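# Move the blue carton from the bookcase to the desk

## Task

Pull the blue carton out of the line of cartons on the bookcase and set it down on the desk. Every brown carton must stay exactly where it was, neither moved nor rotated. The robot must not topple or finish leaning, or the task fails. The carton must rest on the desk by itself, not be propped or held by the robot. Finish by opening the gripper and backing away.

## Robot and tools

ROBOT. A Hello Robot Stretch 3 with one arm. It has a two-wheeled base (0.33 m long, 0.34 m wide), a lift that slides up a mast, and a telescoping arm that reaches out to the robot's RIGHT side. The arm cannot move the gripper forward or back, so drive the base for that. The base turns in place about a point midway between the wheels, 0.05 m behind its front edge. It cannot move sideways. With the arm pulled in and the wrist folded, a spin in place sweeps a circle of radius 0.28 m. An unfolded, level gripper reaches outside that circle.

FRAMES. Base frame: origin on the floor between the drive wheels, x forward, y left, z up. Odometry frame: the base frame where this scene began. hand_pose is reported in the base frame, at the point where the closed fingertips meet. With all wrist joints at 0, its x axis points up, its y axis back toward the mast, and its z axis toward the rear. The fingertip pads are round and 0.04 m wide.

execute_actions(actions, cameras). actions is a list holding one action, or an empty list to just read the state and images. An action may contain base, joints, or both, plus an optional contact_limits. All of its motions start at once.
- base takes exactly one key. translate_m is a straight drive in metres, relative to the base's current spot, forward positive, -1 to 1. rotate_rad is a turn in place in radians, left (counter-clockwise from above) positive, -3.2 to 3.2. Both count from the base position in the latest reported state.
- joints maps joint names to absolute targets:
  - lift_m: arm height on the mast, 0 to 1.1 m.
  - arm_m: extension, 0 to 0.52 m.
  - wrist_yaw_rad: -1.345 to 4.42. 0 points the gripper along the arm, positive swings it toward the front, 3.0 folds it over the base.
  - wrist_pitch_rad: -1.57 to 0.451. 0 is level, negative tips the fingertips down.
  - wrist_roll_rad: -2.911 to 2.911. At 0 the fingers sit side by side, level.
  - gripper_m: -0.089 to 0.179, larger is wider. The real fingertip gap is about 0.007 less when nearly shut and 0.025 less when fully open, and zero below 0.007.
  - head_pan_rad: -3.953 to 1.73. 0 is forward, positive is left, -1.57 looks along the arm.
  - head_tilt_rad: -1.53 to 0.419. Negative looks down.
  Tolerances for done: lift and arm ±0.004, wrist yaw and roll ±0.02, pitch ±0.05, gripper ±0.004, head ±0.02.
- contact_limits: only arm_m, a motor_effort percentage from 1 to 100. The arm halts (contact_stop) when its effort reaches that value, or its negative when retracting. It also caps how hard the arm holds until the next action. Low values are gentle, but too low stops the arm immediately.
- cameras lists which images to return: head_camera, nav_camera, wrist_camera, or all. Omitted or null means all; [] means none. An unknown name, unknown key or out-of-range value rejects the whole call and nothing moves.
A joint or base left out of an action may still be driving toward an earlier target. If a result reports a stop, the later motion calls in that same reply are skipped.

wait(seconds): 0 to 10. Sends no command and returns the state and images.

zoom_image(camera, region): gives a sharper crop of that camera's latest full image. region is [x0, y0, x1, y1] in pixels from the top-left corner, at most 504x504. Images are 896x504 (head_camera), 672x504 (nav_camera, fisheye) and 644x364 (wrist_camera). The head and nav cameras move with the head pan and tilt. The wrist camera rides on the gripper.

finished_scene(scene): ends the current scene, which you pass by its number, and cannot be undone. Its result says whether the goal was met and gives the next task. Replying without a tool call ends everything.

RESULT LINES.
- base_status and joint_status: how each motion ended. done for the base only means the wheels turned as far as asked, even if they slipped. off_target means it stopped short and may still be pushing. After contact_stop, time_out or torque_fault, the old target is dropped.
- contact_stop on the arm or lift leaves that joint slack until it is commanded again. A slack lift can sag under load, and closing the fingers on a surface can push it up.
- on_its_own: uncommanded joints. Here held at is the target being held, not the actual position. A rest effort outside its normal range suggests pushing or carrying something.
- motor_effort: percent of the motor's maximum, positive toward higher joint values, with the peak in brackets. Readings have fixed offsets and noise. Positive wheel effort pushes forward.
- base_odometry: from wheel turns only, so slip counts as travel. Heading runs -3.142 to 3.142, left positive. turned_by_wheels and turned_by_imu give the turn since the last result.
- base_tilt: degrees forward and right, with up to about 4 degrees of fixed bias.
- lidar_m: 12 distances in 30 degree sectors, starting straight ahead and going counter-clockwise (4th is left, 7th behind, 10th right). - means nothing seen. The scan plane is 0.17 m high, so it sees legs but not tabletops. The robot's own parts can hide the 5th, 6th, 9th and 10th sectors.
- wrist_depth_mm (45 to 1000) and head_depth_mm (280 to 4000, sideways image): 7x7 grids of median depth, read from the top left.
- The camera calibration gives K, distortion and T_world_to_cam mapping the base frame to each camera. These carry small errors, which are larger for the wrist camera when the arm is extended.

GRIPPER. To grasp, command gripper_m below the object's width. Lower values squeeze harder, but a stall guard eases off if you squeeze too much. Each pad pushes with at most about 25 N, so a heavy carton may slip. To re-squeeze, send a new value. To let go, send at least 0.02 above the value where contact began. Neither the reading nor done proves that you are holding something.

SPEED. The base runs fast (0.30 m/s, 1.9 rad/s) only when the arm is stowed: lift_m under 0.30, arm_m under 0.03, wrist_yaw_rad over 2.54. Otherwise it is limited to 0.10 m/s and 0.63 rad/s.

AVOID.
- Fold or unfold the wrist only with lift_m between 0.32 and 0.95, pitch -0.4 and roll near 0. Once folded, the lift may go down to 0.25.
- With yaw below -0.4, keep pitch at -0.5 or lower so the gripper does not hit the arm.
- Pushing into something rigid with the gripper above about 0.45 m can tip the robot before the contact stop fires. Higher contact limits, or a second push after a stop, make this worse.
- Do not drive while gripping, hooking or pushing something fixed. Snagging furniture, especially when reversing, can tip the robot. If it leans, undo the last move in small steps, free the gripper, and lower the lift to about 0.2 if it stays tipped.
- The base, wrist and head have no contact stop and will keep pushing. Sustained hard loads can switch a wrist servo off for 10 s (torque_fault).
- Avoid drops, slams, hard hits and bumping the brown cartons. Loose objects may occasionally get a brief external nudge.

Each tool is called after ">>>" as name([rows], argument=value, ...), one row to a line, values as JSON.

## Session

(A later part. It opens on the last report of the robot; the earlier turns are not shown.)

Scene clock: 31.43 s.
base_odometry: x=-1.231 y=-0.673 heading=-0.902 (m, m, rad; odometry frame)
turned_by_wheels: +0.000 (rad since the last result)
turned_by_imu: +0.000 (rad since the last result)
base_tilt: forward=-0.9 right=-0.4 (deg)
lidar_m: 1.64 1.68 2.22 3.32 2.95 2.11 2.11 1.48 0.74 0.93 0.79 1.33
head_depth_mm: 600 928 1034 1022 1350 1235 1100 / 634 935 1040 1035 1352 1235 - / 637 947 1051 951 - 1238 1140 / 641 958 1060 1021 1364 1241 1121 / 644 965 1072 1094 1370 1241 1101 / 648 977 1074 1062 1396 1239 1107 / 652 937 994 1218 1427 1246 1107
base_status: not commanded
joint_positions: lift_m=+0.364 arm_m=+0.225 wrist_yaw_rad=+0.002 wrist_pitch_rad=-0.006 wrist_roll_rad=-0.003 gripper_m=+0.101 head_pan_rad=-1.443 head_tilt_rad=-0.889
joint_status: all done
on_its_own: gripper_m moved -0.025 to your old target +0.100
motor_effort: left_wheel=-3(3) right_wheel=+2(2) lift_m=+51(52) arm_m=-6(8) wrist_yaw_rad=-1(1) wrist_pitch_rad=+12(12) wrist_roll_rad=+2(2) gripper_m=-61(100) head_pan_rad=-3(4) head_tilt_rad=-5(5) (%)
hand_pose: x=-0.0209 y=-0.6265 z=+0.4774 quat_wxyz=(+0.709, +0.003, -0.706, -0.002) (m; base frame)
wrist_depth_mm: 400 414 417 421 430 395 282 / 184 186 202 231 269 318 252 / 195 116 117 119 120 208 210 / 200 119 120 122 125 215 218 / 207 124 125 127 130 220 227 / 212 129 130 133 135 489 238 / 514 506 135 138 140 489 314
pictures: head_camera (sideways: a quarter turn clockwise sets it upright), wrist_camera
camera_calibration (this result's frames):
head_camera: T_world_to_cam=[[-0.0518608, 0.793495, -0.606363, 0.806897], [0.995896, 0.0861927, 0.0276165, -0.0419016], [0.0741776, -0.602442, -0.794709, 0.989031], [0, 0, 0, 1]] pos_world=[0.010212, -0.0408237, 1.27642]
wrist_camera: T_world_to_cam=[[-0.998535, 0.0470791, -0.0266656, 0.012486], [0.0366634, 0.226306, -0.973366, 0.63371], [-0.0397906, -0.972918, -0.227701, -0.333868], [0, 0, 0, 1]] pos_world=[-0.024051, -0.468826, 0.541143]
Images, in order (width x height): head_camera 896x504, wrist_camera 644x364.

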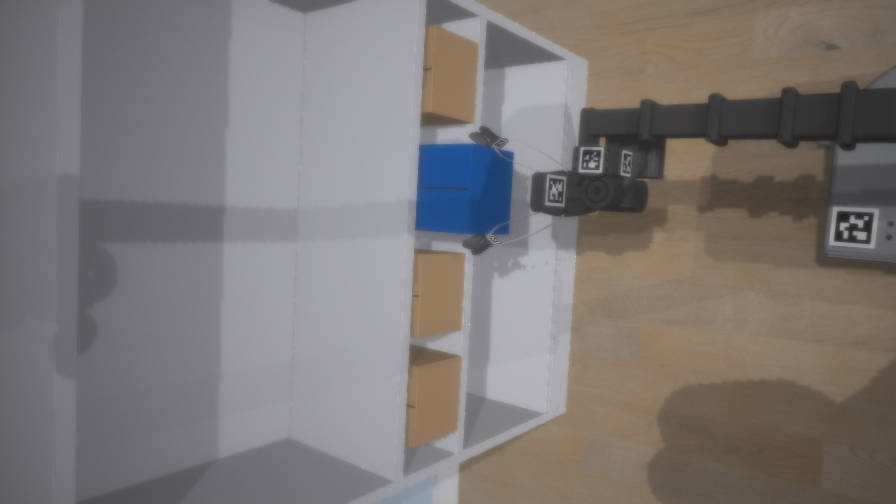

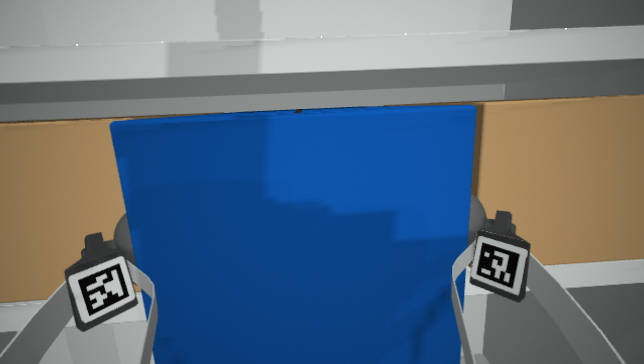

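>>> execute_actions([
  {"joints":{"gripper_m":0.175}},
], cameras=[])

>>> wait(seconds=1.5)

>>> execute_actions([
  {"joints":{"arm_m":0.15}},
], cameras=[])

>>> execute_actions([
  {"joints":{"lift_m":0.70,"wrist_pitch_rad":-1.2}},
], cameras=[])

>>> execute_actions([
  {"joints":{"arm_m":0.41},"contact_limits":{"arm_m":12}},
])

Scene clock: 33.67 s.
base_odometry: x=-1.231 y=-0.673 heading=-0.902 (m, m, rad; odometry frame)
turned_by_wheels: +0.000 (rad since the last result)
turned_by_imu: +0.000 (rad since the last result)
base_tilt: forward=-1.0 right=-0.5 (deg)
lidar_m: 1.64 1.69 2.22 3.29 2.96 2.10 2.12 1.48 0.75 0.93 0.79 1.34
head_depth_mm: 600 929 1032 1020 1353 1235 1096 / 634 938 1038 1033 1354 1233 - / 638 949 1051 948 - 1239 1137 / 641 956 1064 1023 1356 1240 1121 / 644 965 1074 1089 1369 1241 1106 / 649 973 1077 1062 1389 1247 1105 / 653 937 997 1224 1422 1248 1107
base_status: not commanded
joint_positions: lift_m=+0.364 arm_m=+0.225 wrist_yaw_rad=+0.002 wrist_pitch_rad=-0.006 wrist_roll_rad=-0.003 gripper_m=+0.157 head_pan_rad=-1.443 head_tilt_rad=-0.889
joint_status: gripper_m off_target (ended at +0.157, target +0.175)
motor_effort: left_wheel=-3(3) right_wheel=+3(2) lift_m=+51(52) arm_m=-5(6) wrist_yaw_rad=-1(1) wrist_pitch_rad=+12(12) wrist_roll_rad=+2(2) gripper_m=+100(99) head_pan_rad=-3(3) head_tilt_rad=-5(5) (%)
hand_pose: x=-0.0209 y=-0.6265 z=+0.4774 quat_wxyz=(+0.709, +0.003, -0.706, -0.002) (m; base frame)
wrist_depth_mm: 404 413 415 425 429 403 293 / 185 187 201 230 270 318 251 / 197 116 116 118 119 207 210 / 200 119 119 122 123 215 217 / 206 123 125 126 129 220 228 / 212 128 130 131 134 490 240 / 503 511 134 137 140 487 322
pictures: none
No camera images: the call's "cameras" was empty. Leave "cameras" out to get every camera's image.

Scene clock: 35.17 s.
base_odometry: x=-1.231 y=-0.673 heading=-0.902 (m, m, rad; odometry frame)
turned_by_wheels: +0.000 (rad since the last result)
turned_by_imu: +0.000 (rad since the last result)
base_tilt: forward=-1.0 right=-0.4 (deg)
lidar_m: 1.64 1.69 2.22 3.31 2.95 2.11 2.11 1.48 0.75 0.93 0.79 1.34
head_depth_mm: 600 929 1035 1017 1354 1234 1099 / 634 937 1042 1015 1354 1233 - / 637 947 1048 951 1386 1242 1136 / 642 954 1066 1001 1362 1240 1119 / 645 964 1074 1095 1373 1241 1103 / 648 974 1080 1065 1393 1245 1107 / 652 936 996 1224 1428 1244 1105
base_status: not commanded
joint_positions: lift_m=+0.364 arm_m=+0.225 wrist_yaw_rad=+0.002 wrist_pitch_rad=-0.006 wrist_roll_rad=-0.003 gripper_m=+0.175 head_pan_rad=-1.443 head_tilt_rad=-0.889
joint_status: gripper_m off_target (ended at +0.157, target +0.175)
on_its_own: gripper_m moved +0.018 to your old target +0.175
motor_effort: left_wheel=-2(3) right_wheel=+2(2) lift_m=+51(52) arm_m=-6(6) wrist_yaw_rad=-1(1) wrist_pitch_rad=+12(12) wrist_roll_rad=+2(2) gripper_m=+0(99) head_pan_rad=-3(3) head_tilt_rad=-5(5) (%)
hand_pose: x=-0.0209 y=-0.6265 z=+0.4774 quat_wxyz=(+0.709, +0.003, -0.706, -0.002) (m; base frame)
wrist_depth_mm: 405 408 420 425 431 402 290 / 185 187 200 230 265 313 249 / 195 115 116 118 120 206 210 / 201 119 120 122 124 216 220 / 208 123 124 127 129 176 228 / - 129 129 132 135 429 241 / 506 222 135 137 140 488 366
wait: 1.50 s; at rest by 0.27 s
pictures: head_camera (sideways: a quarter turn clockwise sets it upright), nav_camera (sideways: a quarter turn counterclockwise sets it upright), wrist_camera
camera_calibration (this result's frames):
head_camera: T_world_to_cam=[[-0.0518607, 0.793496, -0.606362, 0.806896], [0.995896, 0.0861926, 0.0276165, -0.0419016], [0.0741775, -0.602441, -0.794709, 0.989031], [0, 0, 0, 1]] pos_world=[0.010212, -0.0408237, 1.27642]
nav_camera: T_world_to_cam=[[0.126056, -0.747274, 0.652451, -0.808178], [-0.98805, -0.153379, 0.0152248, 0.0441517], [0.0886954, -0.646573, -0.757678, 0.943939], [0, 0, 0, 1]] pos_world=[0.0617768, 0.0131676, 1.24183]
wrist_camera: T_world_to_cam=[[-0.998535, 0.0470815, -0.0266673, 0.0124876], [0.0366656, 0.226306, -0.973366, 0.633709], [-0.0397926, -0.972918, -0.227701, -0.333865], [0, 0, 0, 1]] pos_world=[-0.0240513, -0.468823, 0.541143]
Images, in order (width x height): head_camera 896x504, nav_camera 672x504, wrist_camera 644x364.

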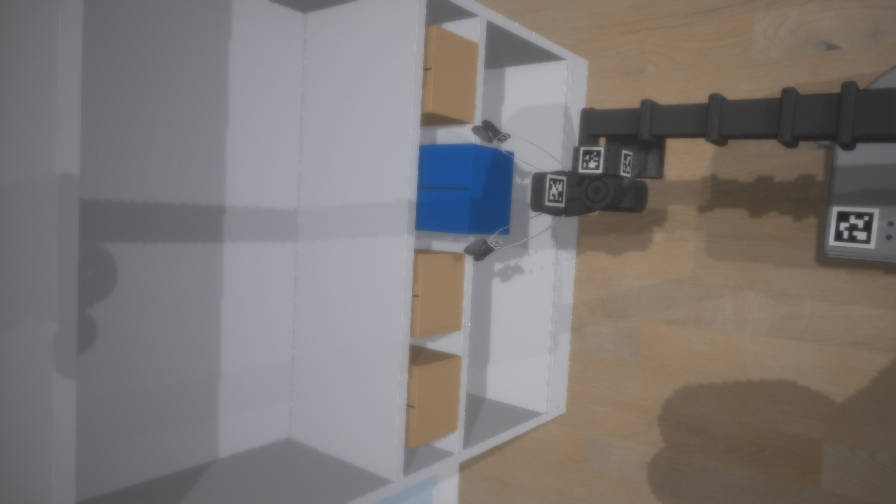

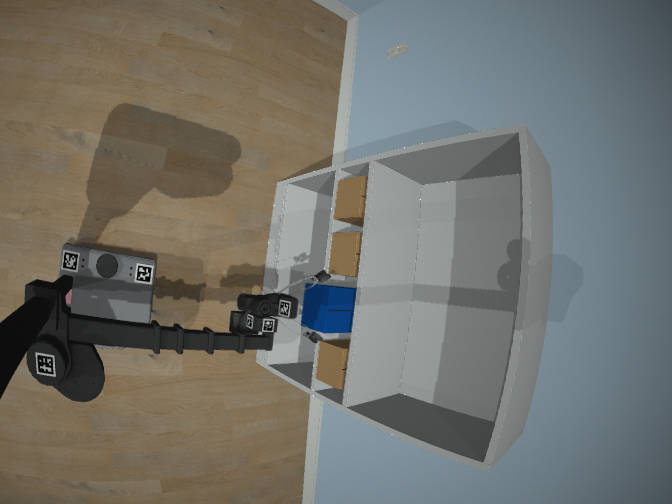

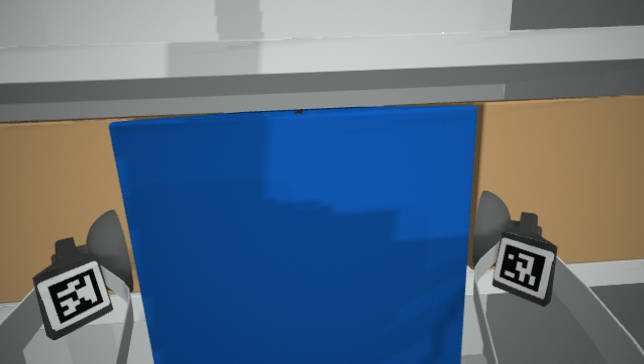

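Scene clock: 36.90 s.
base_odometry: x=-1.231 y=-0.673 heading=-0.902 (m, m, rad; odometry frame)
turned_by_wheels: +0.000 (rad since the last result)
turned_by_imu: +0.000 (rad since the last result)
base_tilt: forward=-1.0 right=-0.4 (deg)
lidar_m: 1.64 1.68 2.23 3.31 2.96 2.11 2.11 1.48 0.75 0.93 0.80 1.34
head_depth_mm: 600 931 1032 1019 1349 1234 1094 / 634 938 1042 1035 1359 1234 - / 637 948 1050 954 1352 1194 1143 / 640 957 1066 1040 1362 1241 1118 / 643 964 1074 1093 1364 1240 1105 / 648 973 1077 1063 1389 1244 1105 / 653 934 997 1223 1426 1246 1107
base_status: not commanded
joint_positions: lift_m=+0.364 arm_m=+0.150 wrist_yaw_rad=+0.002 wrist_pitch_rad=-0.006 wrist_roll_rad=-0.003 gripper_m=+0.175 head_pan_rad=-1.443 head_tilt_rad=-0.889
joint_status: all done
motor_effort: left_wheel=-2(3) right_wheel=+2(2) lift_m=+51(51) arm_m=-6(7) wrist_yaw_rad=-2(2) wrist_pitch_rad=+12(12) wrist_roll_rad=+2(2) gripper_m=-1(1) head_pan_rad=-3(3) head_tilt_rad=-5(5) (%)
hand_pose: x=-0.0209 y=-0.5514 z=+0.4774 quat_wxyz=(+0.709, +0.003, -0.706, -0.002) (m; base frame)
wrist_depth_mm: 478 476 483 493 512 448 319 / 253 258 287 265 267 311 285 / 268 267 189 194 276 284 299 / 269 280 196 198 287 294 306 / 283 284 203 207 299 302 320 / - 573 574 215 607 526 346 / 570 587 590 603 606 496 379
pictures: none
No camera images: the call's "cameras" was empty. Leave "cameras" out to get every camera's image.

Scene clock: 40.77 s.
base_odometry: x=-1.231 y=-0.673 heading=-0.902 (m, m, rad; odometry frame)
turned_by_wheels: +0.000 (rad since the last result)
turned_by_imu: +0.000 (rad since the last result)
base_tilt: forward=-1.0 right=-0.3 (deg)
lidar_m: 1.64 1.69 2.23 3.30 2.96 2.10 2.11 1.48 0.75 0.93 0.79 1.34
head_depth_mm: 600 926 1035 989 - - - / 634 938 1040 968 - 1235 1115 / 637 947 1050 949 - 1238 1134 / 640 957 1065 1040 1360 1235 1122 / 643 968 1070 1089 1369 1244 1101 / 647 976 1078 1060 1390 1247 1108 / 652 935 995 1221 1427 1245 1107
base_status: not commanded
joint_positions: lift_m=+0.699 arm_m=+0.150 wrist_yaw_rad=+0.002 wrist_pitch_rad=-1.199 wrist_roll_rad=-0.003 gripper_m=+0.175 head_pan_rad=-1.443 head_tilt_rad=-0.889
joint_status: all done
motor_effort: left_wheel=-3(3) right_wheel=+2(2) lift_m=+52(48) arm_m=-6(6) wrist_yaw_rad=-1(2) wrist_pitch_rad=+0(11) wrist_roll_rad=+2(2) gripper_m=+0(1) head_pan_rad=-3(4) head_tilt_rad=-5(5) (%)
hand_pose: x=-0.0215 y=-0.3659 z=+0.5906 quat_wxyz=(+0.585, +0.400, -0.582, -0.398) (m; base frame)
wrist_depth_mm: 594 693 704 352 701 828 853 / 672 684 708 676 681 831 800 / 759 750 743 760 786 765 786 / 726 733 738 740 781 759 790 / 719 723 735 739 750 751 792 / 694 723 711 724 712 720 744 / 685 684 685 - 709 707 739
pictures: none
No camera images: the call's "cameras" was empty. Leave "cameras" out to get every camera's image.

Scene clock: 43.90 s.
base_odometry: x=-1.231 y=-0.673 heading=-0.902 (m, m, rad; odometry frame)
turned_by_wheels: +0.000 (rad since the last result)
turned_by_imu: +0.000 (rad since the last result)
base_tilt: forward=-1.0 right=-0.4 (deg)
lidar_m: 1.64 1.69 2.23 3.31 2.96 2.12 2.11 1.48 0.74 0.93 0.79 1.34
head_depth_mm: 600 929 1035 1014 - - - / 634 934 - 1054 1355 1231 1118 / 638 946 1052 951 1360 1241 1136 / 642 956 1064 1058 1362 1241 1122 / 643 965 1074 1093 1371 1243 1105 / 648 972 1077 1065 1385 1242 1104 / 652 935 998 1222 1423 1248 1107
base_status: not commanded
joint_positions: lift_m=+0.699 arm_m=+0.410 wrist_yaw_rad=+0.001 wrist_pitch_rad=-1.200 wrist_roll_rad=-0.002 gripper_m=+0.175 head_pan_rad=-1.443 head_tilt_rad=-0.889
joint_status: all done
motor_effort: left_wheel=-2(3) right_wheel=+2(3) lift_m=+51(51) arm_m=+5(5) wrist_yaw_rad=+0(1) wrist_pitch_rad=+0(0) wrist_roll_rad=+1(2) gripper_m=-1(0) head_pan_rad=-4(4) head_tilt_rad=-5(5) (%)
contact_limits: arm_m 12 (drawing in: default 29, maximum 48; extending or still: default 39, maximum 65)
hand_pose: x=-0.0215 y=-0.6251 z=+0.5905 quat_wxyz=(+0.585, +0.400, -0.582, -0.399) (m; base frame)
wrist_depth_mm: 188 191 193 196 198 201 203 / 184 187 189 191 194 195 196 / 180 182 185 188 189 192 195 / 248 275 221 224 332 498 778 / 712 731 217 221 740 776 756 / 699 721 214 715 725 734 750 / 691 691 688 706 706 727 735
pictures: head_camera (sideways: a quarter turn clockwise sets it upright), nav_camera (sideways: a quarter turn counterclockwise sets it upright), wrist_camera
camera_calibration (this result's frames):
head_camera: T_world_to_cam=[[-0.0518286, 0.793498, -0.606362, 0.806896], [0.995899, 0.0861522, 0.0276164, -0.0419016], [0.074153, -0.602444, -0.794709, 0.989032], [0, 0, 0, 1]] pos_world=[0.0102103, -0.0408238, 1.27642]
nav_camera: T_world_to_cam=[[0.126026, -0.747279, 0.65245, -0.808177], [-0.988056, -0.153339, 0.0152248, 0.0441517], [0.0886691, -0.646576, -0.757679, 0.94394], [0, 0, 0, 1]] pos_world=[0.0617773, 0.0131654, 1.24183]
wrist_camera: T_world_to_cam=[[-0.99842, 0.0432489, 0.0358852, -0.0244772], [0.0374846, 0.988257, -0.148129, 0.732443], [-0.0418702, -0.14655, -0.988317, 0.658861], [0, 0, 0, 1]] pos_world=[-0.0243072, -0.626228, 0.760538]
Images, in order (width x height): head_camera 896x504, nav_camera 672x504, wrist_camera 644x364.

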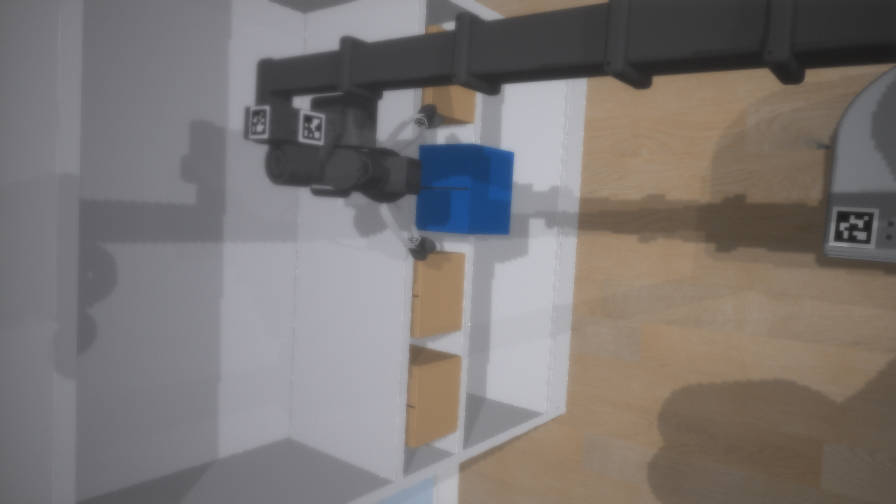

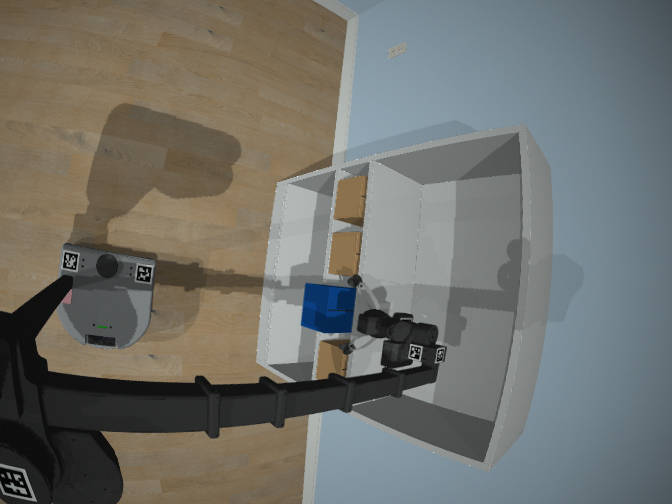

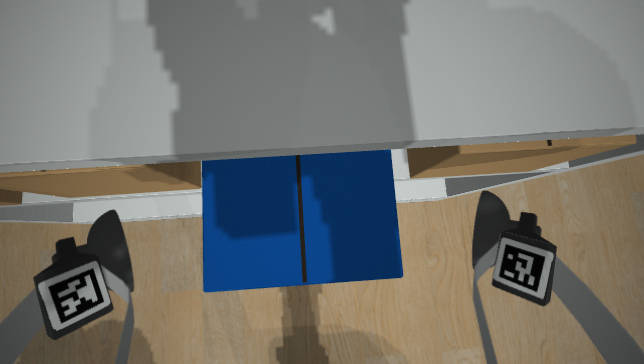

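>>> execute_actions([
  {"joints":{"lift_m":0.603,"arm_m":0.425,"gripper_m":0.168},"contact_limits":{"arm_m":12}},
], cameras=["wrist_camera","head_camera"])

Scene clock: 45.90 s.
base_odometry: x=-1.231 y=-0.673 heading=-0.902 (m, m, rad; odometry frame)
turned_by_wheels: +0.000 (rad since the last result)
turned_by_imu: +0.000 (rad since the last result)
base_tilt: forward=-1.0 right=-0.4 (deg)
lidar_m: 1.64 1.68 2.23 3.30 2.96 2.11 2.11 1.48 0.74 0.93 0.79 1.34
head_depth_mm: 600 929 1031 1017 1377 1235 - / 634 939 1066 1412 1350 1236 1131 / 637 946 1067 952 1356 1239 1135 / 640 957 1065 1039 1358 1235 1122 / 645 966 1073 1091 1369 1239 1104 / 648 972 1079 1063 1395 1242 1106 / 652 936 995 1221 1422 1248 1103
base_status: not commanded
joint_positions: lift_m=+0.604 arm_m=+0.425 wrist_yaw_rad=+0.001 wrist_pitch_rad=-1.200 wrist_roll_rad=-0.002 gripper_m=+0.168 head_pan_rad=-1.443 head_tilt_rad=-0.889
joint_status: all done
motor_effort: left_wheel=-1(3) right_wheel=+0(2) lift_m=+13(46) arm_m=+5(6) wrist_yaw_rad=-1(1) wrist_pitch_rad=+0(0) wrist_roll_rad=+1(1) gripper_m=-4(100) head_pan_rad=-3(3) head_tilt_rad=-5(5) (%)
contact_limits: arm_m 12 (drawing in: default 29, maximum 48; extending or still: default 39, maximum 65)
hand_pose: x=-0.0215 y=-0.6400 z=+0.4949 quat_wxyz=(+0.585, +0.400, -0.582, -0.399) (m; base frame)
wrist_depth_mm: 90 90 91 92 94 95 96 / 87 88 89 90 91 92 94 / 98 94 100 106 132 158 137 / 178 126 127 129 130 422 666 / 619 124 124 126 127 645 667 / 616 121 123 123 125 637 668 / 596 119 120 121 122 626 638
pictures: head_camera (sideways: a quarter turn clockwise sets it upright), wrist_camera
camera_calibration (this result's frames):
head_camera: T_world_to_cam=[[-0.0518288, 0.793498, -0.606362, 0.806896], [0.995899, 0.0861525, 0.0276164, -0.0419016], [0.0741531, -0.602444, -0.794709, 0.989032], [0, 0, 0, 1]] pos_world=[0.0102103, -0.0408238, 1.27642]
wrist_camera: T_world_to_cam=[[-0.99842, 0.0432309, 0.0359003, -0.0204182], [0.0374794, 0.98831, -0.147781, 0.732873], [-0.0418693, -0.146202, -0.988368, 0.562385], [0, 0, 0, 1]] pos_world=[-0.0243069, -0.641202, 0.664881]
Images, in order (width x height): head_camera 896x504, wrist_camera 644x364.

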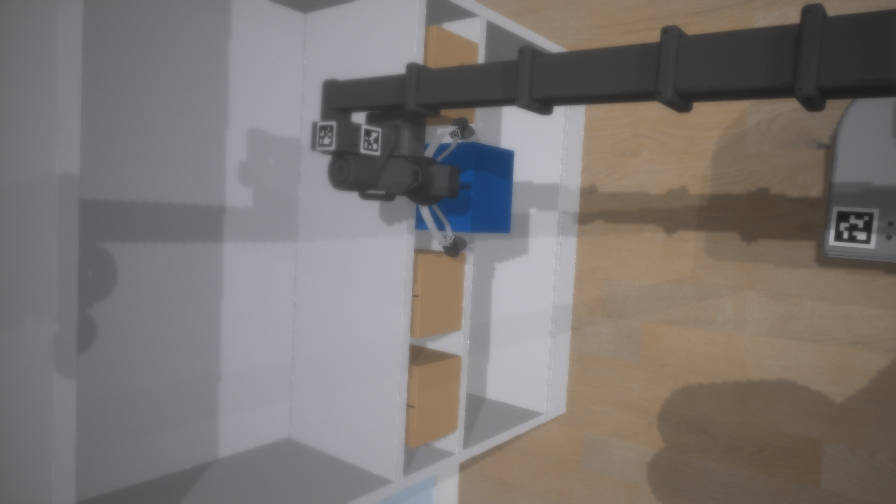

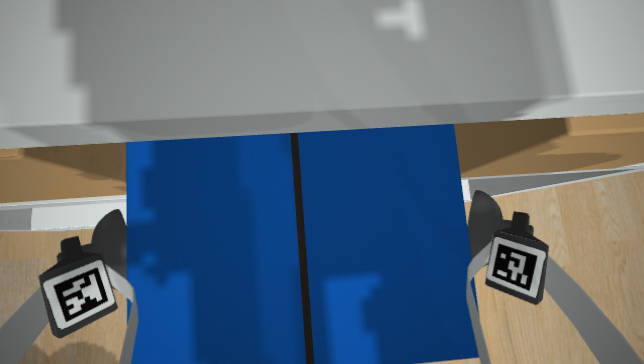

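>>> execute_actions([
  {"joints":{"lift_m":0.598,"arm_m":0.452,"gripper_m":0.162},"contact_limits":{"arm_m":12}},
], cameras=["wrist_camera"])

>>> execute_actions([
  {"joints":{"gripper_m":0.09}},
], cameras=[])

>>> execute_actions([
  {"joints":{"arm_m":0.39,"lift_m":0.607}},
], cameras=["wrist_camera","head_camera"])

Scene clock: 47.70 s.
base_odometry: x=-1.231 y=-0.673 heading=-0.902 (m, m, rad; odometry frame)
turned_by_wheels: +0.000 (rad since the last result)
turned_by_imu: +0.000 (rad since the last result)
base_tilt: forward=-0.9 right=-0.4 (deg)
lidar_m: 1.64 1.69 2.23 3.29 2.96 2.11 2.11 1.48 0.75 0.93 0.79 1.34
head_depth_mm: 601 929 1036 1018 1386 1241 - / 635 939 1069 1245 1354 1233 1135 / 639 946 1065 950 1356 1243 1138 / 642 954 1062 1004 1361 1235 1120 / 645 966 1074 1092 1371 1240 1103 / 650 974 1082 1062 1390 1242 1105 / 654 939 997 1224 1422 1246 1107
base_status: not commanded
joint_positions: lift_m=+0.599 arm_m=+0.451 wrist_yaw_rad=+0.002 wrist_pitch_rad=-1.222 wrist_roll_rad=-0.002 gripper_m=+0.162 head_pan_rad=-1.443 head_tilt_rad=-0.889
joint_status: all done
motor_effort: left_wheel=+3(2) right_wheel=-5(5) lift_m=+6(12) arm_m=+10(8) wrist_yaw_rad=-2(2) wrist_pitch_rad=+10(10) wrist_roll_rad=+1(1) gripper_m=-21(100) head_pan_rad=-4(4) head_tilt_rad=-6(5) (%)
contact_limits: arm_m 12 (drawing in: default 29, maximum 48; extending or still: default 39, maximum 65)
hand_pose: x=-0.0215 y=-0.6612 z=+0.4886 quat_wxyz=(+0.580, +0.407, -0.578, -0.405) (m; base frame)
wrist_depth_mm: 83 84 85 86 87 88 89 / 82 82 83 84 85 86 87 / - 81 81 83 83 84 85 / - 79 80 81 82 87 128 / 527 118 118 121 121 123 662 / - 116 117 118 120 628 639 / 602 114 114 116 117 638 633
pictures: wrist_camera
camera_calibration (this result's frames):
wrist_camera: T_world_to_cam=[[-0.998454, 0.0417074, 0.0367324, -0.0206256], [0.0367766, 0.991353, -0.125963, 0.74428], [-0.0416684, -0.124418, -0.991355, 0.568978], [0, 0, 0, 1]] pos_world=[-0.0242575, -0.666193, 0.658569]
Images, in order (width x height): wrist_camera 644x364.

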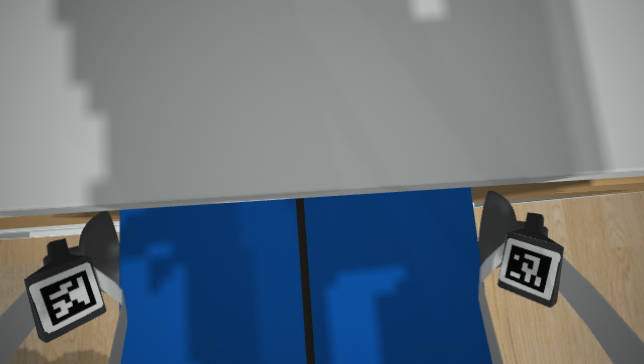

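Scene clock: 48.90 s.
base_odometry: x=-1.231 y=-0.673 heading=-0.902 (m, m, rad; odometry frame)
turned_by_wheels: +0.000 (rad since the last result)
turned_by_imu: +0.000 (rad since the last result)
base_tilt: forward=-1.0 right=-0.4 (deg)
lidar_m: 1.64 1.69 2.23 3.29 2.95 2.10 2.11 1.48 0.74 0.93 0.79 1.34
head_depth_mm: 602 932 1033 1018 1382 1241 - / 636 938 1067 1242 1357 1237 1133 / 639 946 1072 951 1357 1236 1136 / 642 957 1066 1005 1365 1237 1120 / 646 966 1072 1089 1371 1243 1104 / 649 973 1079 1062 1393 1246 1103 / 654 935 996 1223 1412 1242 1111
base_status: not commanded
joint_positions: lift_m=+0.599 arm_m=+0.451 wrist_yaw_rad=+0.002 wrist_pitch_rad=-1.222 wrist_roll_rad=-0.002 gripper_m=+0.135 head_pan_rad=-1.443 head_tilt_rad=-0.889
joint_status: gripper_m off_target (ended at +0.135, target +0.090)
motor_effort: left_wheel=+2(2) right_wheel=-5(6) lift_m=+6(6) arm_m=+9(9) wrist_yaw_rad=-2(1) wrist_pitch_rad=+10(10) wrist_roll_rad=+1(1) gripper_m=-100(100) head_pan_rad=-3(4) head_tilt_rad=-5(5) (%)
hand_pose: x=-0.0215 y=-0.6611 z=+0.4886 quat_wxyz=(+0.580, +0.407, -0.578, -0.405) (m; base frame)
wrist_depth_mm: 83 84 85 86 87 88 89 / 82 82 83 84 85 86 87 / - 81 82 83 83 84 85 / - 79 80 82 83 87 129 / 538 118 119 120 122 123 656 / - 116 117 118 119 623 647 / 592 114 114 116 117 626 634
pictures: none
No camera images: the call's "cameras" was empty. Leave "cameras" out to get every camera's image.

Scene clock: 50.63 s.
base_odometry: x=-1.231 y=-0.673 heading=-0.902 (m, m, rad; odometry frame)
turned_by_wheels: +0.000 (rad since the last result)
turned_by_imu: +0.000 (rad since the last result)
base_tilt: forward=-1.0 right=-0.4 (deg)
lidar_m: 1.64 1.68 2.22 3.31 2.95 2.10 2.11 1.48 0.74 0.93 0.79 1.34
head_depth_mm: 628 929 1032 1015 1376 1243 - / 630 937 1062 1409 1357 1238 1137 / 634 949 1067 918 1334 1232 1137 / 636 955 1063 1040 1360 1236 1120 / 640 965 1073 1096 1374 1242 1102 / 643 980 1077 1064 1388 1244 1106 / 649 936 998 1228 1423 1240 1105
base_status: not commanded
joint_positions: lift_m=+0.607 arm_m=+0.390 wrist_yaw_rad=+0.001 wrist_pitch_rad=-1.205 wrist_roll_rad=+0.000 gripper_m=+0.100 head_pan_rad=-1.443 head_tilt_rad=-0.891
joint_status: all done
on_its_own: gripper_m moved -0.035 toward your old target +0.090
motor_effort: left_wheel=-1(7) right_wheel=+0(11) lift_m=+44(55) arm_m=-5(8) wrist_yaw_rad=-1(2) wrist_pitch_rad=+2(10) wrist_roll_rad=+0(1) gripper_m=-100(100) head_pan_rad=-3(3) head_tilt_rad=-4(5) (%)
hand_pose: x=-0.0215 y=-0.6045 z=+0.4974 quat_wxyz=(+0.583, +0.401, -0.582, -0.401) (m; base frame)
wrist_depth_mm: 100 102 105 109 111 116 143 / 155 131 132 133 136 187 167 / 196 130 131 133 134 257 282 / 535 129 130 132 134 671 697 / 612 128 129 131 132 663 654 / 615 127 128 130 131 639 664 / 598 604 127 129 131 642 641
pictures: head_camera (sideways: a quarter turn clockwise sets it upright), wrist_camera
camera_calibration (this result's frames):
head_camera: T_world_to_cam=[[-0.0518997, 0.794466, -0.605087, 0.805236], [0.99591, 0.0860423, 0.0275501, -0.0418152], [0.0739507, -0.601183, -0.795682, 0.990299], [0, 0, 0, 1]] pos_world=[0.0102024, -0.0407835, 1.27635]
wrist_camera: T_world_to_cam=[[-0.998367, 0.0448052, 0.0354459, -0.0208647], [0.0393044, 0.988939, -0.143018, 0.696292], [-0.0414617, -0.141391, -0.989085, 0.573373], [0, 0, 0, 1]] pos_world=[-0.0244249, -0.606586, 0.667436]
Images, in order (width x height): head_camera 896x504, wrist_camera 644x364.

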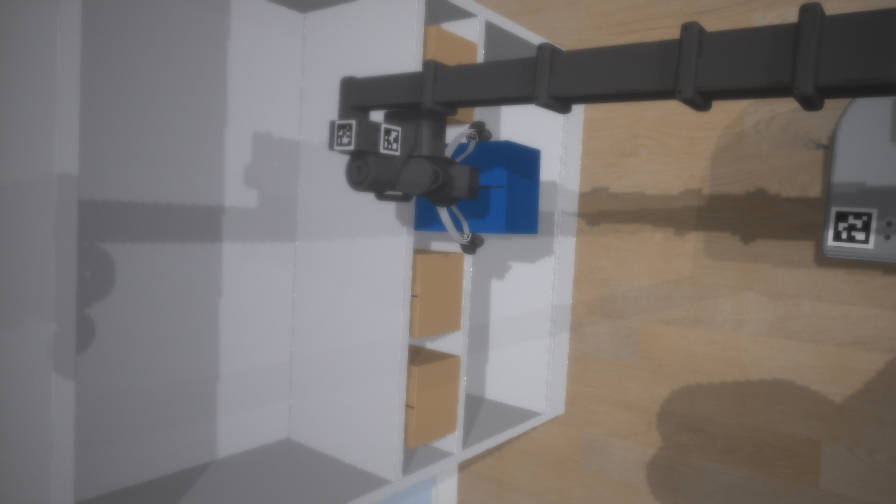

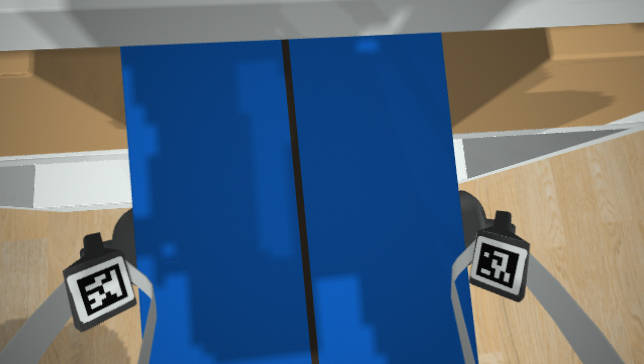

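>>> execute_actions([
  {"joints":{"arm_m":0.33,"gripper_m":0.104}},
], cameras=["wrist_camera","nav_camera"])

Scene clock: 52.57 s.
base_odometry: x=-1.231 y=-0.673 heading=-0.902 (m, m, rad; odometry frame)
turned_by_wheels: +0.000 (rad since the last result)
turned_by_imu: +0.000 (rad since the last result)
base_tilt: forward=-1.0 right=-0.4 (deg)
lidar_m: 1.64 1.69 2.23 3.30 2.95 2.10 2.11 1.48 0.74 0.93 0.79 1.34
head_depth_mm: 629 929 1032 1002 1377 1255 - / 632 938 1044 - 1354 1234 1134 / 633 946 1055 - 1333 1238 1137 / 636 958 1062 1026 1359 1242 1123 / 640 968 1073 1092 1373 1246 1101 / 643 976 1071 1064 1388 1245 1104 / 648 936 996 1228 1427 1245 1110
base_status: not commanded
joint_positions: lift_m=+0.607 arm_m=+0.330 wrist_yaw_rad=+0.001 wrist_pitch_rad=-1.205 wrist_roll_rad=+0.000 gripper_m=+0.105 head_pan_rad=-1.443 head_tilt_rad=-0.891
joint_status: all done
motor_effort: left_wheel=-2(1) right_wheel=+1(0) lift_m=+44(44) arm_m=-6(6) wrist_yaw_rad=-2(1) wrist_pitch_rad=+2(2) wrist_roll_rad=+0(0) gripper_m=-57(100) head_pan_rad=-3(3) head_tilt_rad=-5(5) (%)
hand_pose: x=-0.0215 y=-0.5445 z=+0.4974 quat_wxyz=(+0.583, +0.401, -0.582, -0.401) (m; base frame)
wrist_depth_mm: 192 132 133 134 137 218 226 / 249 131 132 133 135 407 350 / 561 130 131 133 135 564 709 / 645 129 130 132 134 663 677 / 636 128 129 131 133 656 663 / 613 127 128 130 132 633 649 / 597 607 127 128 131 634 653
pictures: nav_camera (sideways: a quarter turn counterclockwise sets it upright), wrist_camera
camera_calibration (this result's frames):
nav_camera: T_world_to_cam=[[0.126109, -0.748325, 0.651234, -0.806593], [-0.988063, -0.153298, 0.0151825, 0.0442068], [0.0884713, -0.645375, -0.758725, 0.945302], [0, 0, 0, 1]] pos_world=[0.0617659, 0.0132573, 1.24183]
wrist_camera: T_world_to_cam=[[-0.998367, 0.0447945, 0.0354601, -0.0235686], [0.0393047, 0.988984, -0.142711, 0.636751], [-0.0414622, -0.141085, -0.989129, 0.582034], [0, 0, 0, 1]] pos_world=[-0.0244249, -0.546564, 0.667414]
Images, in order (width x height): nav_camera 672x504, wrist_camera 644x364.

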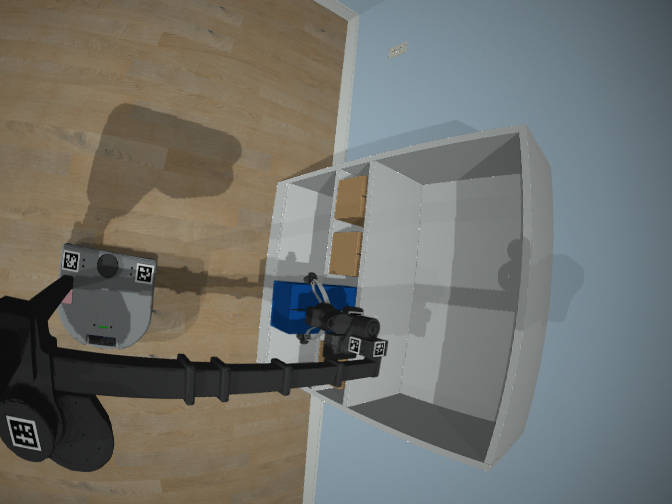

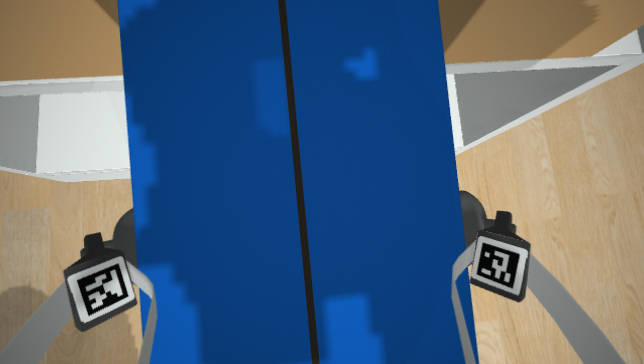

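Stable and light.

>>> execute_actions([
  {"joints":{"arm_m":0.2,"head_pan_rad":1.2,"head_tilt_rad":-0.25}},
])

Scene clock: 54.97 s.
base_odometry: x=-1.231 y=-0.673 heading=-0.902 (m, m, rad; odometry frame)
turned_by_wheels: +0.000 (rad since the last result)
turned_by_imu: +0.000 (rad since the last result)
base_tilt: forward=-1.1 right=-0.4 (deg)
lidar_m: 1.64 1.69 2.22 3.30 2.94 2.11 2.12 1.48 0.75 0.93 0.79 1.34
head_depth_mm: 2035 2110 2206 2308 2364 1929 1493 / 2334 2464 2558 2703 2637 1937 1494 / 2752 2903 3047 3274 2794 1946 1505 / 3272 3630 3885 - 2811 1968 1511 / 3528 3810 3990 - 2845 1983 1516 / 3390 3584 3775 3922 2879 1991 1522 / 3234 3432 3620 3786 2900 1999 1537
base_status: not commanded
joint_positions: lift_m=+0.607 arm_m=+0.200 wrist_yaw_rad=+0.001 wrist_pitch_rad=-1.205 wrist_roll_rad=+0.000 gripper_m=+0.105 head_pan_rad=+1.193 head_tilt_rad=-0.261
joint_status: all done
motor_effort: left_wheel=-1(1) right_wheel=+1(0) lift_m=+44(44) arm_m=-6(8) wrist_yaw_rad=-1(0) wrist_pitch_rad=+2(2) wrist_roll_rad=+0(0) gripper_m=-56(55) head_pan_rad=+4(41) head_tilt_rad=+5(37) (%)
hand_pose: x=-0.0215 y=-0.4144 z=+0.4974 quat_wxyz=(+0.583, +0.401, -0.582, -0.401) (m; base frame)
wrist_depth_mm: 581 132 133 134 136 510 717 / 576 131 132 133 136 720 715 / 654 130 131 133 135 692 693 / 642 129 130 131 134 669 692 / 618 128 130 131 133 651 658 / 614 127 128 130 132 656 657 / 615 605 128 129 132 645 617
pictures: head_camera (sideways: a quarter turn clockwise sets it upright), nav_camera (sideways: a quarter turn counterclockwise sets it upright), wrist_camera
camera_calibration (this result's frames):
head_camera: T_world_to_cam=[[-0.151466, -0.247048, -0.957092, 1.26478], [-0.921909, 0.38459, 0.0466268, -0.0549837], [0.356569, 0.889414, -0.286008, 0.325494], [0, 0, 0, 1]] pos_world=[0.0248202, 0.0441077, 1.30616]
nav_camera: T_world_to_cam=[[0.0567333, 0.223833, 0.972975, -1.22573], [0.933526, -0.357432, 0.0277942, 0.0160479], [0.353993, 0.90672, -0.229232, 0.254759], [0, 0, 0, 1]] pos_world=[-0.0356247, 0.0490989, 1.25056]
wrist_camera: T_world_to_cam=[[-0.998367, 0.0447846, 0.0354733, -0.0294052], [0.0393048, 0.989024, -0.142429, 0.507983], [-0.0414626, -0.140802, -0.989169, 0.600503], [0, 0, 0, 1]] pos_world=[-0.024425, -0.416539, 0.667394]
Images, in order (width x height): head_camera 896x504, nav_camera 672x504, wrist_camera 644x364.

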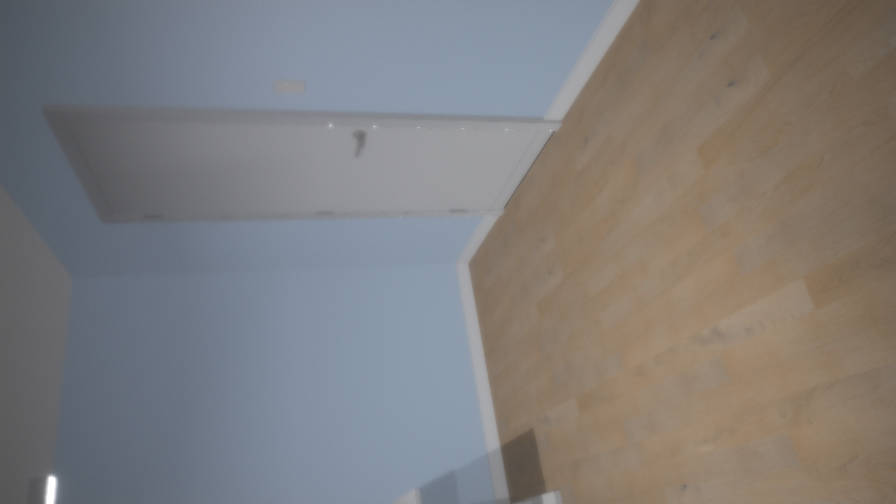

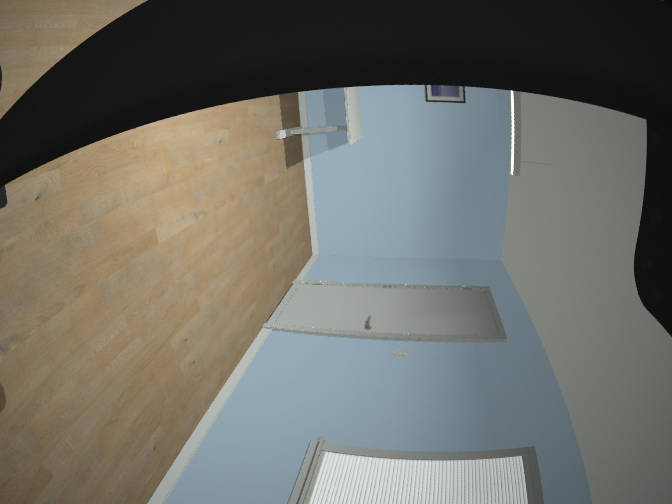

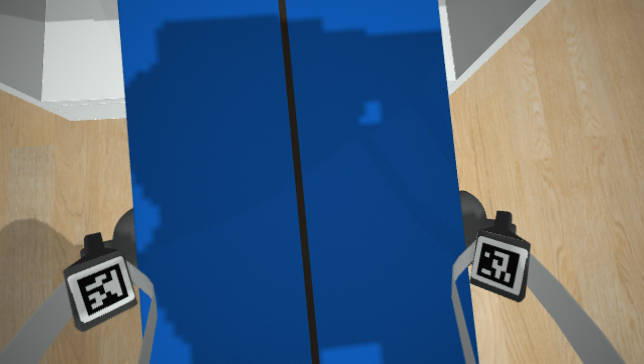

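>>> execute_actions([
  {"joints":{"arm_m":0.12}},
], cameras=[])

>>> execute_actions([
  {"base":{"rotate_rad":1.75},"joints":{"head_pan_rad":0,"head_tilt_rad":-0.5}},
], cameras=[])

>>> execute_actions([
  {"base":{"translate_m":1},"joints":{"lift_m":1.0}},
], cameras=["wrist_camera"])

>>> execute_actions([
  {"base":{"translate_m":1}},
])

Scene clock: 57.20 s.
base_odometry: x=-1.231 y=-0.673 heading=-0.902 (m, m, rad; odometry frame)
turned_by_wheels: +0.000 (rad since the last result)
turned_by_imu: +0.000 (rad since the last result)
base_tilt: forward=-1.0 right=-0.4 (deg)
lidar_m: 1.64 1.68 2.22 3.30 2.95 2.11 2.11 1.48 0.74 0.93 0.79 1.34
head_depth_mm: 2035 2107 2213 2322 2375 1941 1488 / 2330 2471 2565 2703 2646 1949 1491 / 2762 2907 3047 3223 2794 1949 1509 / 3268 3630 3921 - 2804 1962 1510 / 3527 3771 3976 - 2827 1976 1519 / 3391 3589 3762 3943 2876 1994 1526 / 3269 3455 3575 3755 2910 2002 1530
base_status: not commanded
joint_positions: lift_m=+0.607 arm_m=+0.120 wrist_yaw_rad=+0.001 wrist_pitch_rad=-1.205 wrist_roll_rad=+0.000 gripper_m=+0.105 head_pan_rad=+1.193 head_tilt_rad=-0.260
joint_status: all done
motor_effort: left_wheel=-1(2) right_wheel=+1(1) lift_m=+44(44) arm_m=-5(7) wrist_yaw_rad=-1(0) wrist_pitch_rad=+2(2) wrist_roll_rad=+0(0) gripper_m=-56(57) head_pan_rad=+3(4) head_tilt_rad=+5(5) (%)
hand_pose: x=-0.0215 y=-0.3344 z=+0.4974 quat_wxyz=(+0.583, +0.401, -0.582, -0.401) (m; base frame)
wrist_depth_mm: 578 131 133 135 137 725 733 / 672 131 132 134 135 724 726 / 673 131 131 133 134 693 713 / 641 129 130 132 134 678 692 / 633 128 129 131 133 667 675 / 616 128 129 130 131 644 648 / 604 599 127 129 131 636 637
pictures: none
No camera images: the call's "cameras" was empty. Leave "cameras" out to get every camera's image.

Scene clock: 60.90 s.
base_odometry: x=-1.231 y=-0.673 heading=+0.848 (m, m, rad; odometry frame)
turned_by_wheels: +1.750 (rad since the last result)
turned_by_imu: +1.751 (rad since the last result)
base_tilt: forward=-1.0 right=-0.4 (deg)
lidar_m: 3.33 2.50 2.11 2.11 1.26 0.74 0.93 0.79 1.62 1.65 1.78 2.69
head_depth_mm: 3146 3484 3710 2659 1941 1524 1254 / 3209 3532 3741 2680 1937 1526 1259 / 3205 3472 3762 2693 1958 1539 1262 / 3245 3508 3885 2699 1966 1548 1268 / 3327 3518 3903 2741 1976 1547 1271 / 3364 3578 3957 2768 1983 1550 1274 / 3350 3717 - 2770 1997 1563 1279
base_status: done
joint_positions: lift_m=+0.607 arm_m=+0.120 wrist_yaw_rad=+0.001 wrist_pitch_rad=-1.205 wrist_roll_rad=+0.000 gripper_m=+0.105 head_pan_rad=+0.007 head_tilt_rad=-0.494
joint_status: all done
motor_effort: left_wheel=-3(9) right_wheel=+3(7) lift_m=+44(44) arm_m=-6(5) wrist_yaw_rad=-1(2) wrist_pitch_rad=+2(2) wrist_roll_rad=+0(0) gripper_m=-56(57) head_pan_rad=-3(40) head_tilt_rad=-3(22) (%)
hand_pose: x=-0.0215 y=-0.3344 z=+0.4974 quat_wxyz=(+0.583, +0.401, -0.582, -0.401) (m; base frame)
wrist_depth_mm: 670 132 133 135 136 718 743 / 669 131 132 134 136 699 724 / 652 130 131 133 134 687 700 / 639 130 130 132 133 668 688 / 619 128 129 131 133 672 659 / 622 127 128 130 132 637 670 / 602 604 127 129 131 629 633
pictures: none
No camera images: the call's "cameras" was empty. Leave "cameras" out to get every camera's image.

Scene clock: 71.83 s.
base_odometry: x=-0.569 y=+0.077 heading=+0.848 (m, m, rad; odometry frame)
turned_by_wheels: +0.000 (rad since the last result)
turned_by_imu: +0.001 (rad since the last result)
base_tilt: forward=-0.9 right=-0.4 (deg)
lidar_m: 2.33 2.13 1.62 1.62 2.15 1.66 1.68 2.14 1.79 1.77 1.92 2.81
head_depth_mm: 2314 2512 2787 2650 1927 1520 1256 / 2321 2544 2692 2594 1938 1528 1259 / 2369 2605 2856 2680 1955 1542 1257 / 2383 2619 2906 2712 1980 1545 1268 / 2394 2661 2930 2733 1972 1542 1274 / 2442 2694 2975 2698 1974 1553 1273 / 2472 2711 2879 2763 1998 1563 1277
base_status: done
joint_positions: lift_m=+0.999 arm_m=+0.120 wrist_yaw_rad=+0.001 wrist_pitch_rad=-1.205 wrist_roll_rad=+0.000 gripper_m=+0.105 head_pan_rad=+0.007 head_tilt_rad=-0.494
joint_status: all done
motor_effort: left_wheel=-3(5) right_wheel=+2(6) lift_m=+52(54) arm_m=-6(6) wrist_yaw_rad=-1(1) wrist_pitch_rad=+2(2) wrist_roll_rad=+0(0) gripper_m=-56(56) head_pan_rad=-3(4) head_tilt_rad=-3(3) (%)
hand_pose: x=-0.0215 y=-0.3344 z=+0.8901 quat_wxyz=(+0.583, +0.401, -0.582, -0.401) (m; base frame)
wrist_depth_mm: - 131 133 135 136 - - / - 131 132 134 135 - - / - 130 131 133 135 - - / - 129 130 132 133 - - / - 128 129 130 133 - - / 941 127 128 130 131 - - / 936 972 128 129 131 - -
pictures: wrist_camera
camera_calibration (this result's frames):
wrist_camera: T_world_to_cam=[[-0.998367, 0.0447656, 0.0354848, -0.0469363], [0.0392897, 0.989043, -0.142303, 0.48465], [-0.0414663, -0.140677, -0.989187, 1.00027], [0, 0, 0, 1]] pos_world=[-0.024424, -0.336524, 1.06008]
Images, in order (width x height): wrist_camera 644x364.

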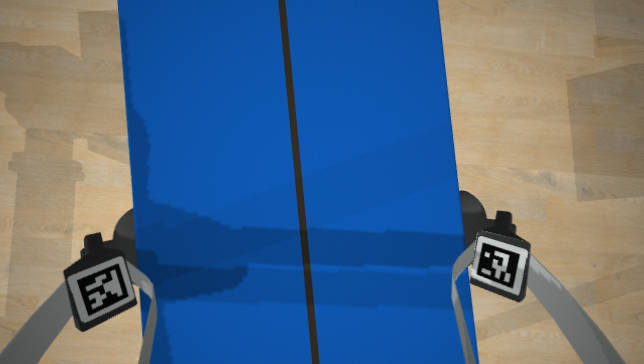

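Scene clock: 82.80 s.
base_odometry: x=+0.093 y=+0.826 heading=+0.848 (m, m, rad; odometry frame)
turned_by_wheels: +0.000 (rad since the last result)
turned_by_imu: +0.001 (rad since the last result)
base_tilt: forward=-1.0 right=-0.4 (deg)
lidar_m: 1.79 1.61 1.53 1.48 1.71 2.98 2.64 2.40 1.92 1.87 2.03 1.37
head_depth_mm: 1456 1596 1693 1235 1859 1513 1254 / 1471 1614 1717 1307 1869 1536 1258 / 1491 1639 1740 1318 1951 1532 1262 / 1508 1654 1761 1330 1959 1540 1269 / 1520 1675 1782 1341 1973 1555 1270 / 1540 1698 1813 1350 1981 1552 1279 / 1571 1721 1833 1364 1943 1556 1277
base_status: done
joint_positions: lift_m=+0.999 arm_m=+0.120 wrist_yaw_rad=+0.001 wrist_pitch_rad=-1.205 wrist_roll_rad=+0.000 gripper_m=+0.105 head_pan_rad=+0.007 head_tilt_rad=-0.494
joint_status: not commanded
motor_effort: left_wheel=-4(5) right_wheel=+2(7) lift_m=+52(52) arm_m=-5(6) wrist_yaw_rad=-1(0) wrist_pitch_rad=+3(3) wrist_roll_rad=+0(0) gripper_m=-57(56) head_pan_rad=-2(3) head_tilt_rad=-3(3) (%)
hand_pose: x=-0.0215 y=-0.3344 z=+0.8901 quat_wxyz=(+0.583, +0.401, -0.582, -0.401) (m; base frame)
wrist_depth_mm: - 131 133 134 137 - - / - 131 132 134 135 - - / - 130 131 133 134 - - / - 129 130 133 133 - - / - 128 129 131 133 - - / 955 128 128 130 131 - - / 953 944 128 130 130 - -
pictures: head_camera (sideways: a quarter turn clockwise sets it upright), nav_camera (sideways: a quarter turn counterclockwise sets it upright), wrist_camera
camera_calibration (this result's frames):
head_camera: T_world_to_cam=[[-0.499507, 0.0460438, -0.865085, 1.14684], [0.020402, 0.998935, 0.0413875, -0.0538975], [0.866069, 0.00302388, -0.499915, 0.600748], [0, 0, 0, 1]] pos_world=[0.053664, -0.000781313, 1.29467]
nav_camera: T_world_to_cam=[[0.447611, 0.0330661, 0.893617, -1.12451], [0.025545, -0.999381, 0.0241842, 0.0262943], [0.893863, 0.0120023, -0.448179, 0.536408], [0, 0, 0, 1]] pos_world=[0.0231979, 0.0570232, 1.24465]
wrist_camera: T_world_to_cam=[[-0.998367, 0.0447654, 0.0354848, -0.0469364], [0.0392895, 0.989043, -0.142303, 0.484649], [-0.0414663, -0.140677, -0.989187, 1.00027], [0, 0, 0, 1]] pos_world=[-0.024424, -0.336524, 1.06008]
Images, in order (width x height): head_camera 896x504, nav_camera 672x504, wrist_camera 644x364.

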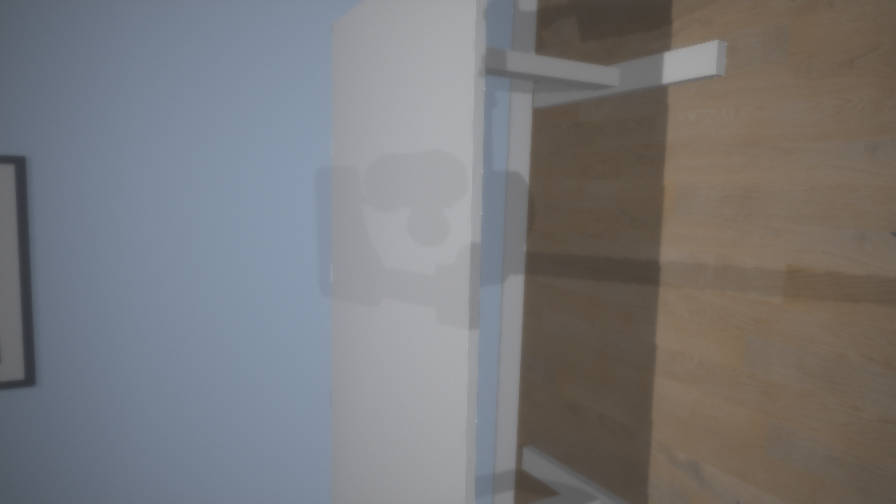

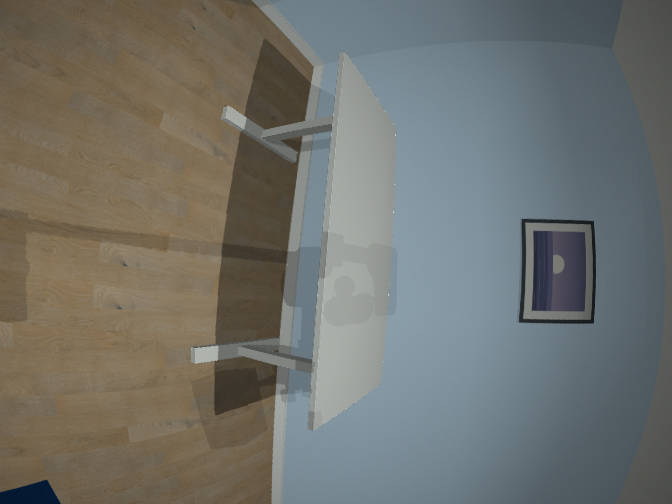

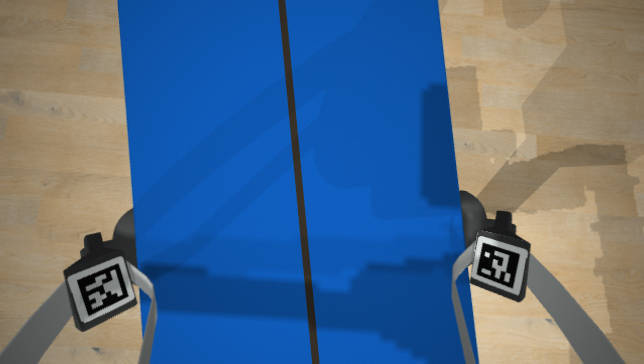

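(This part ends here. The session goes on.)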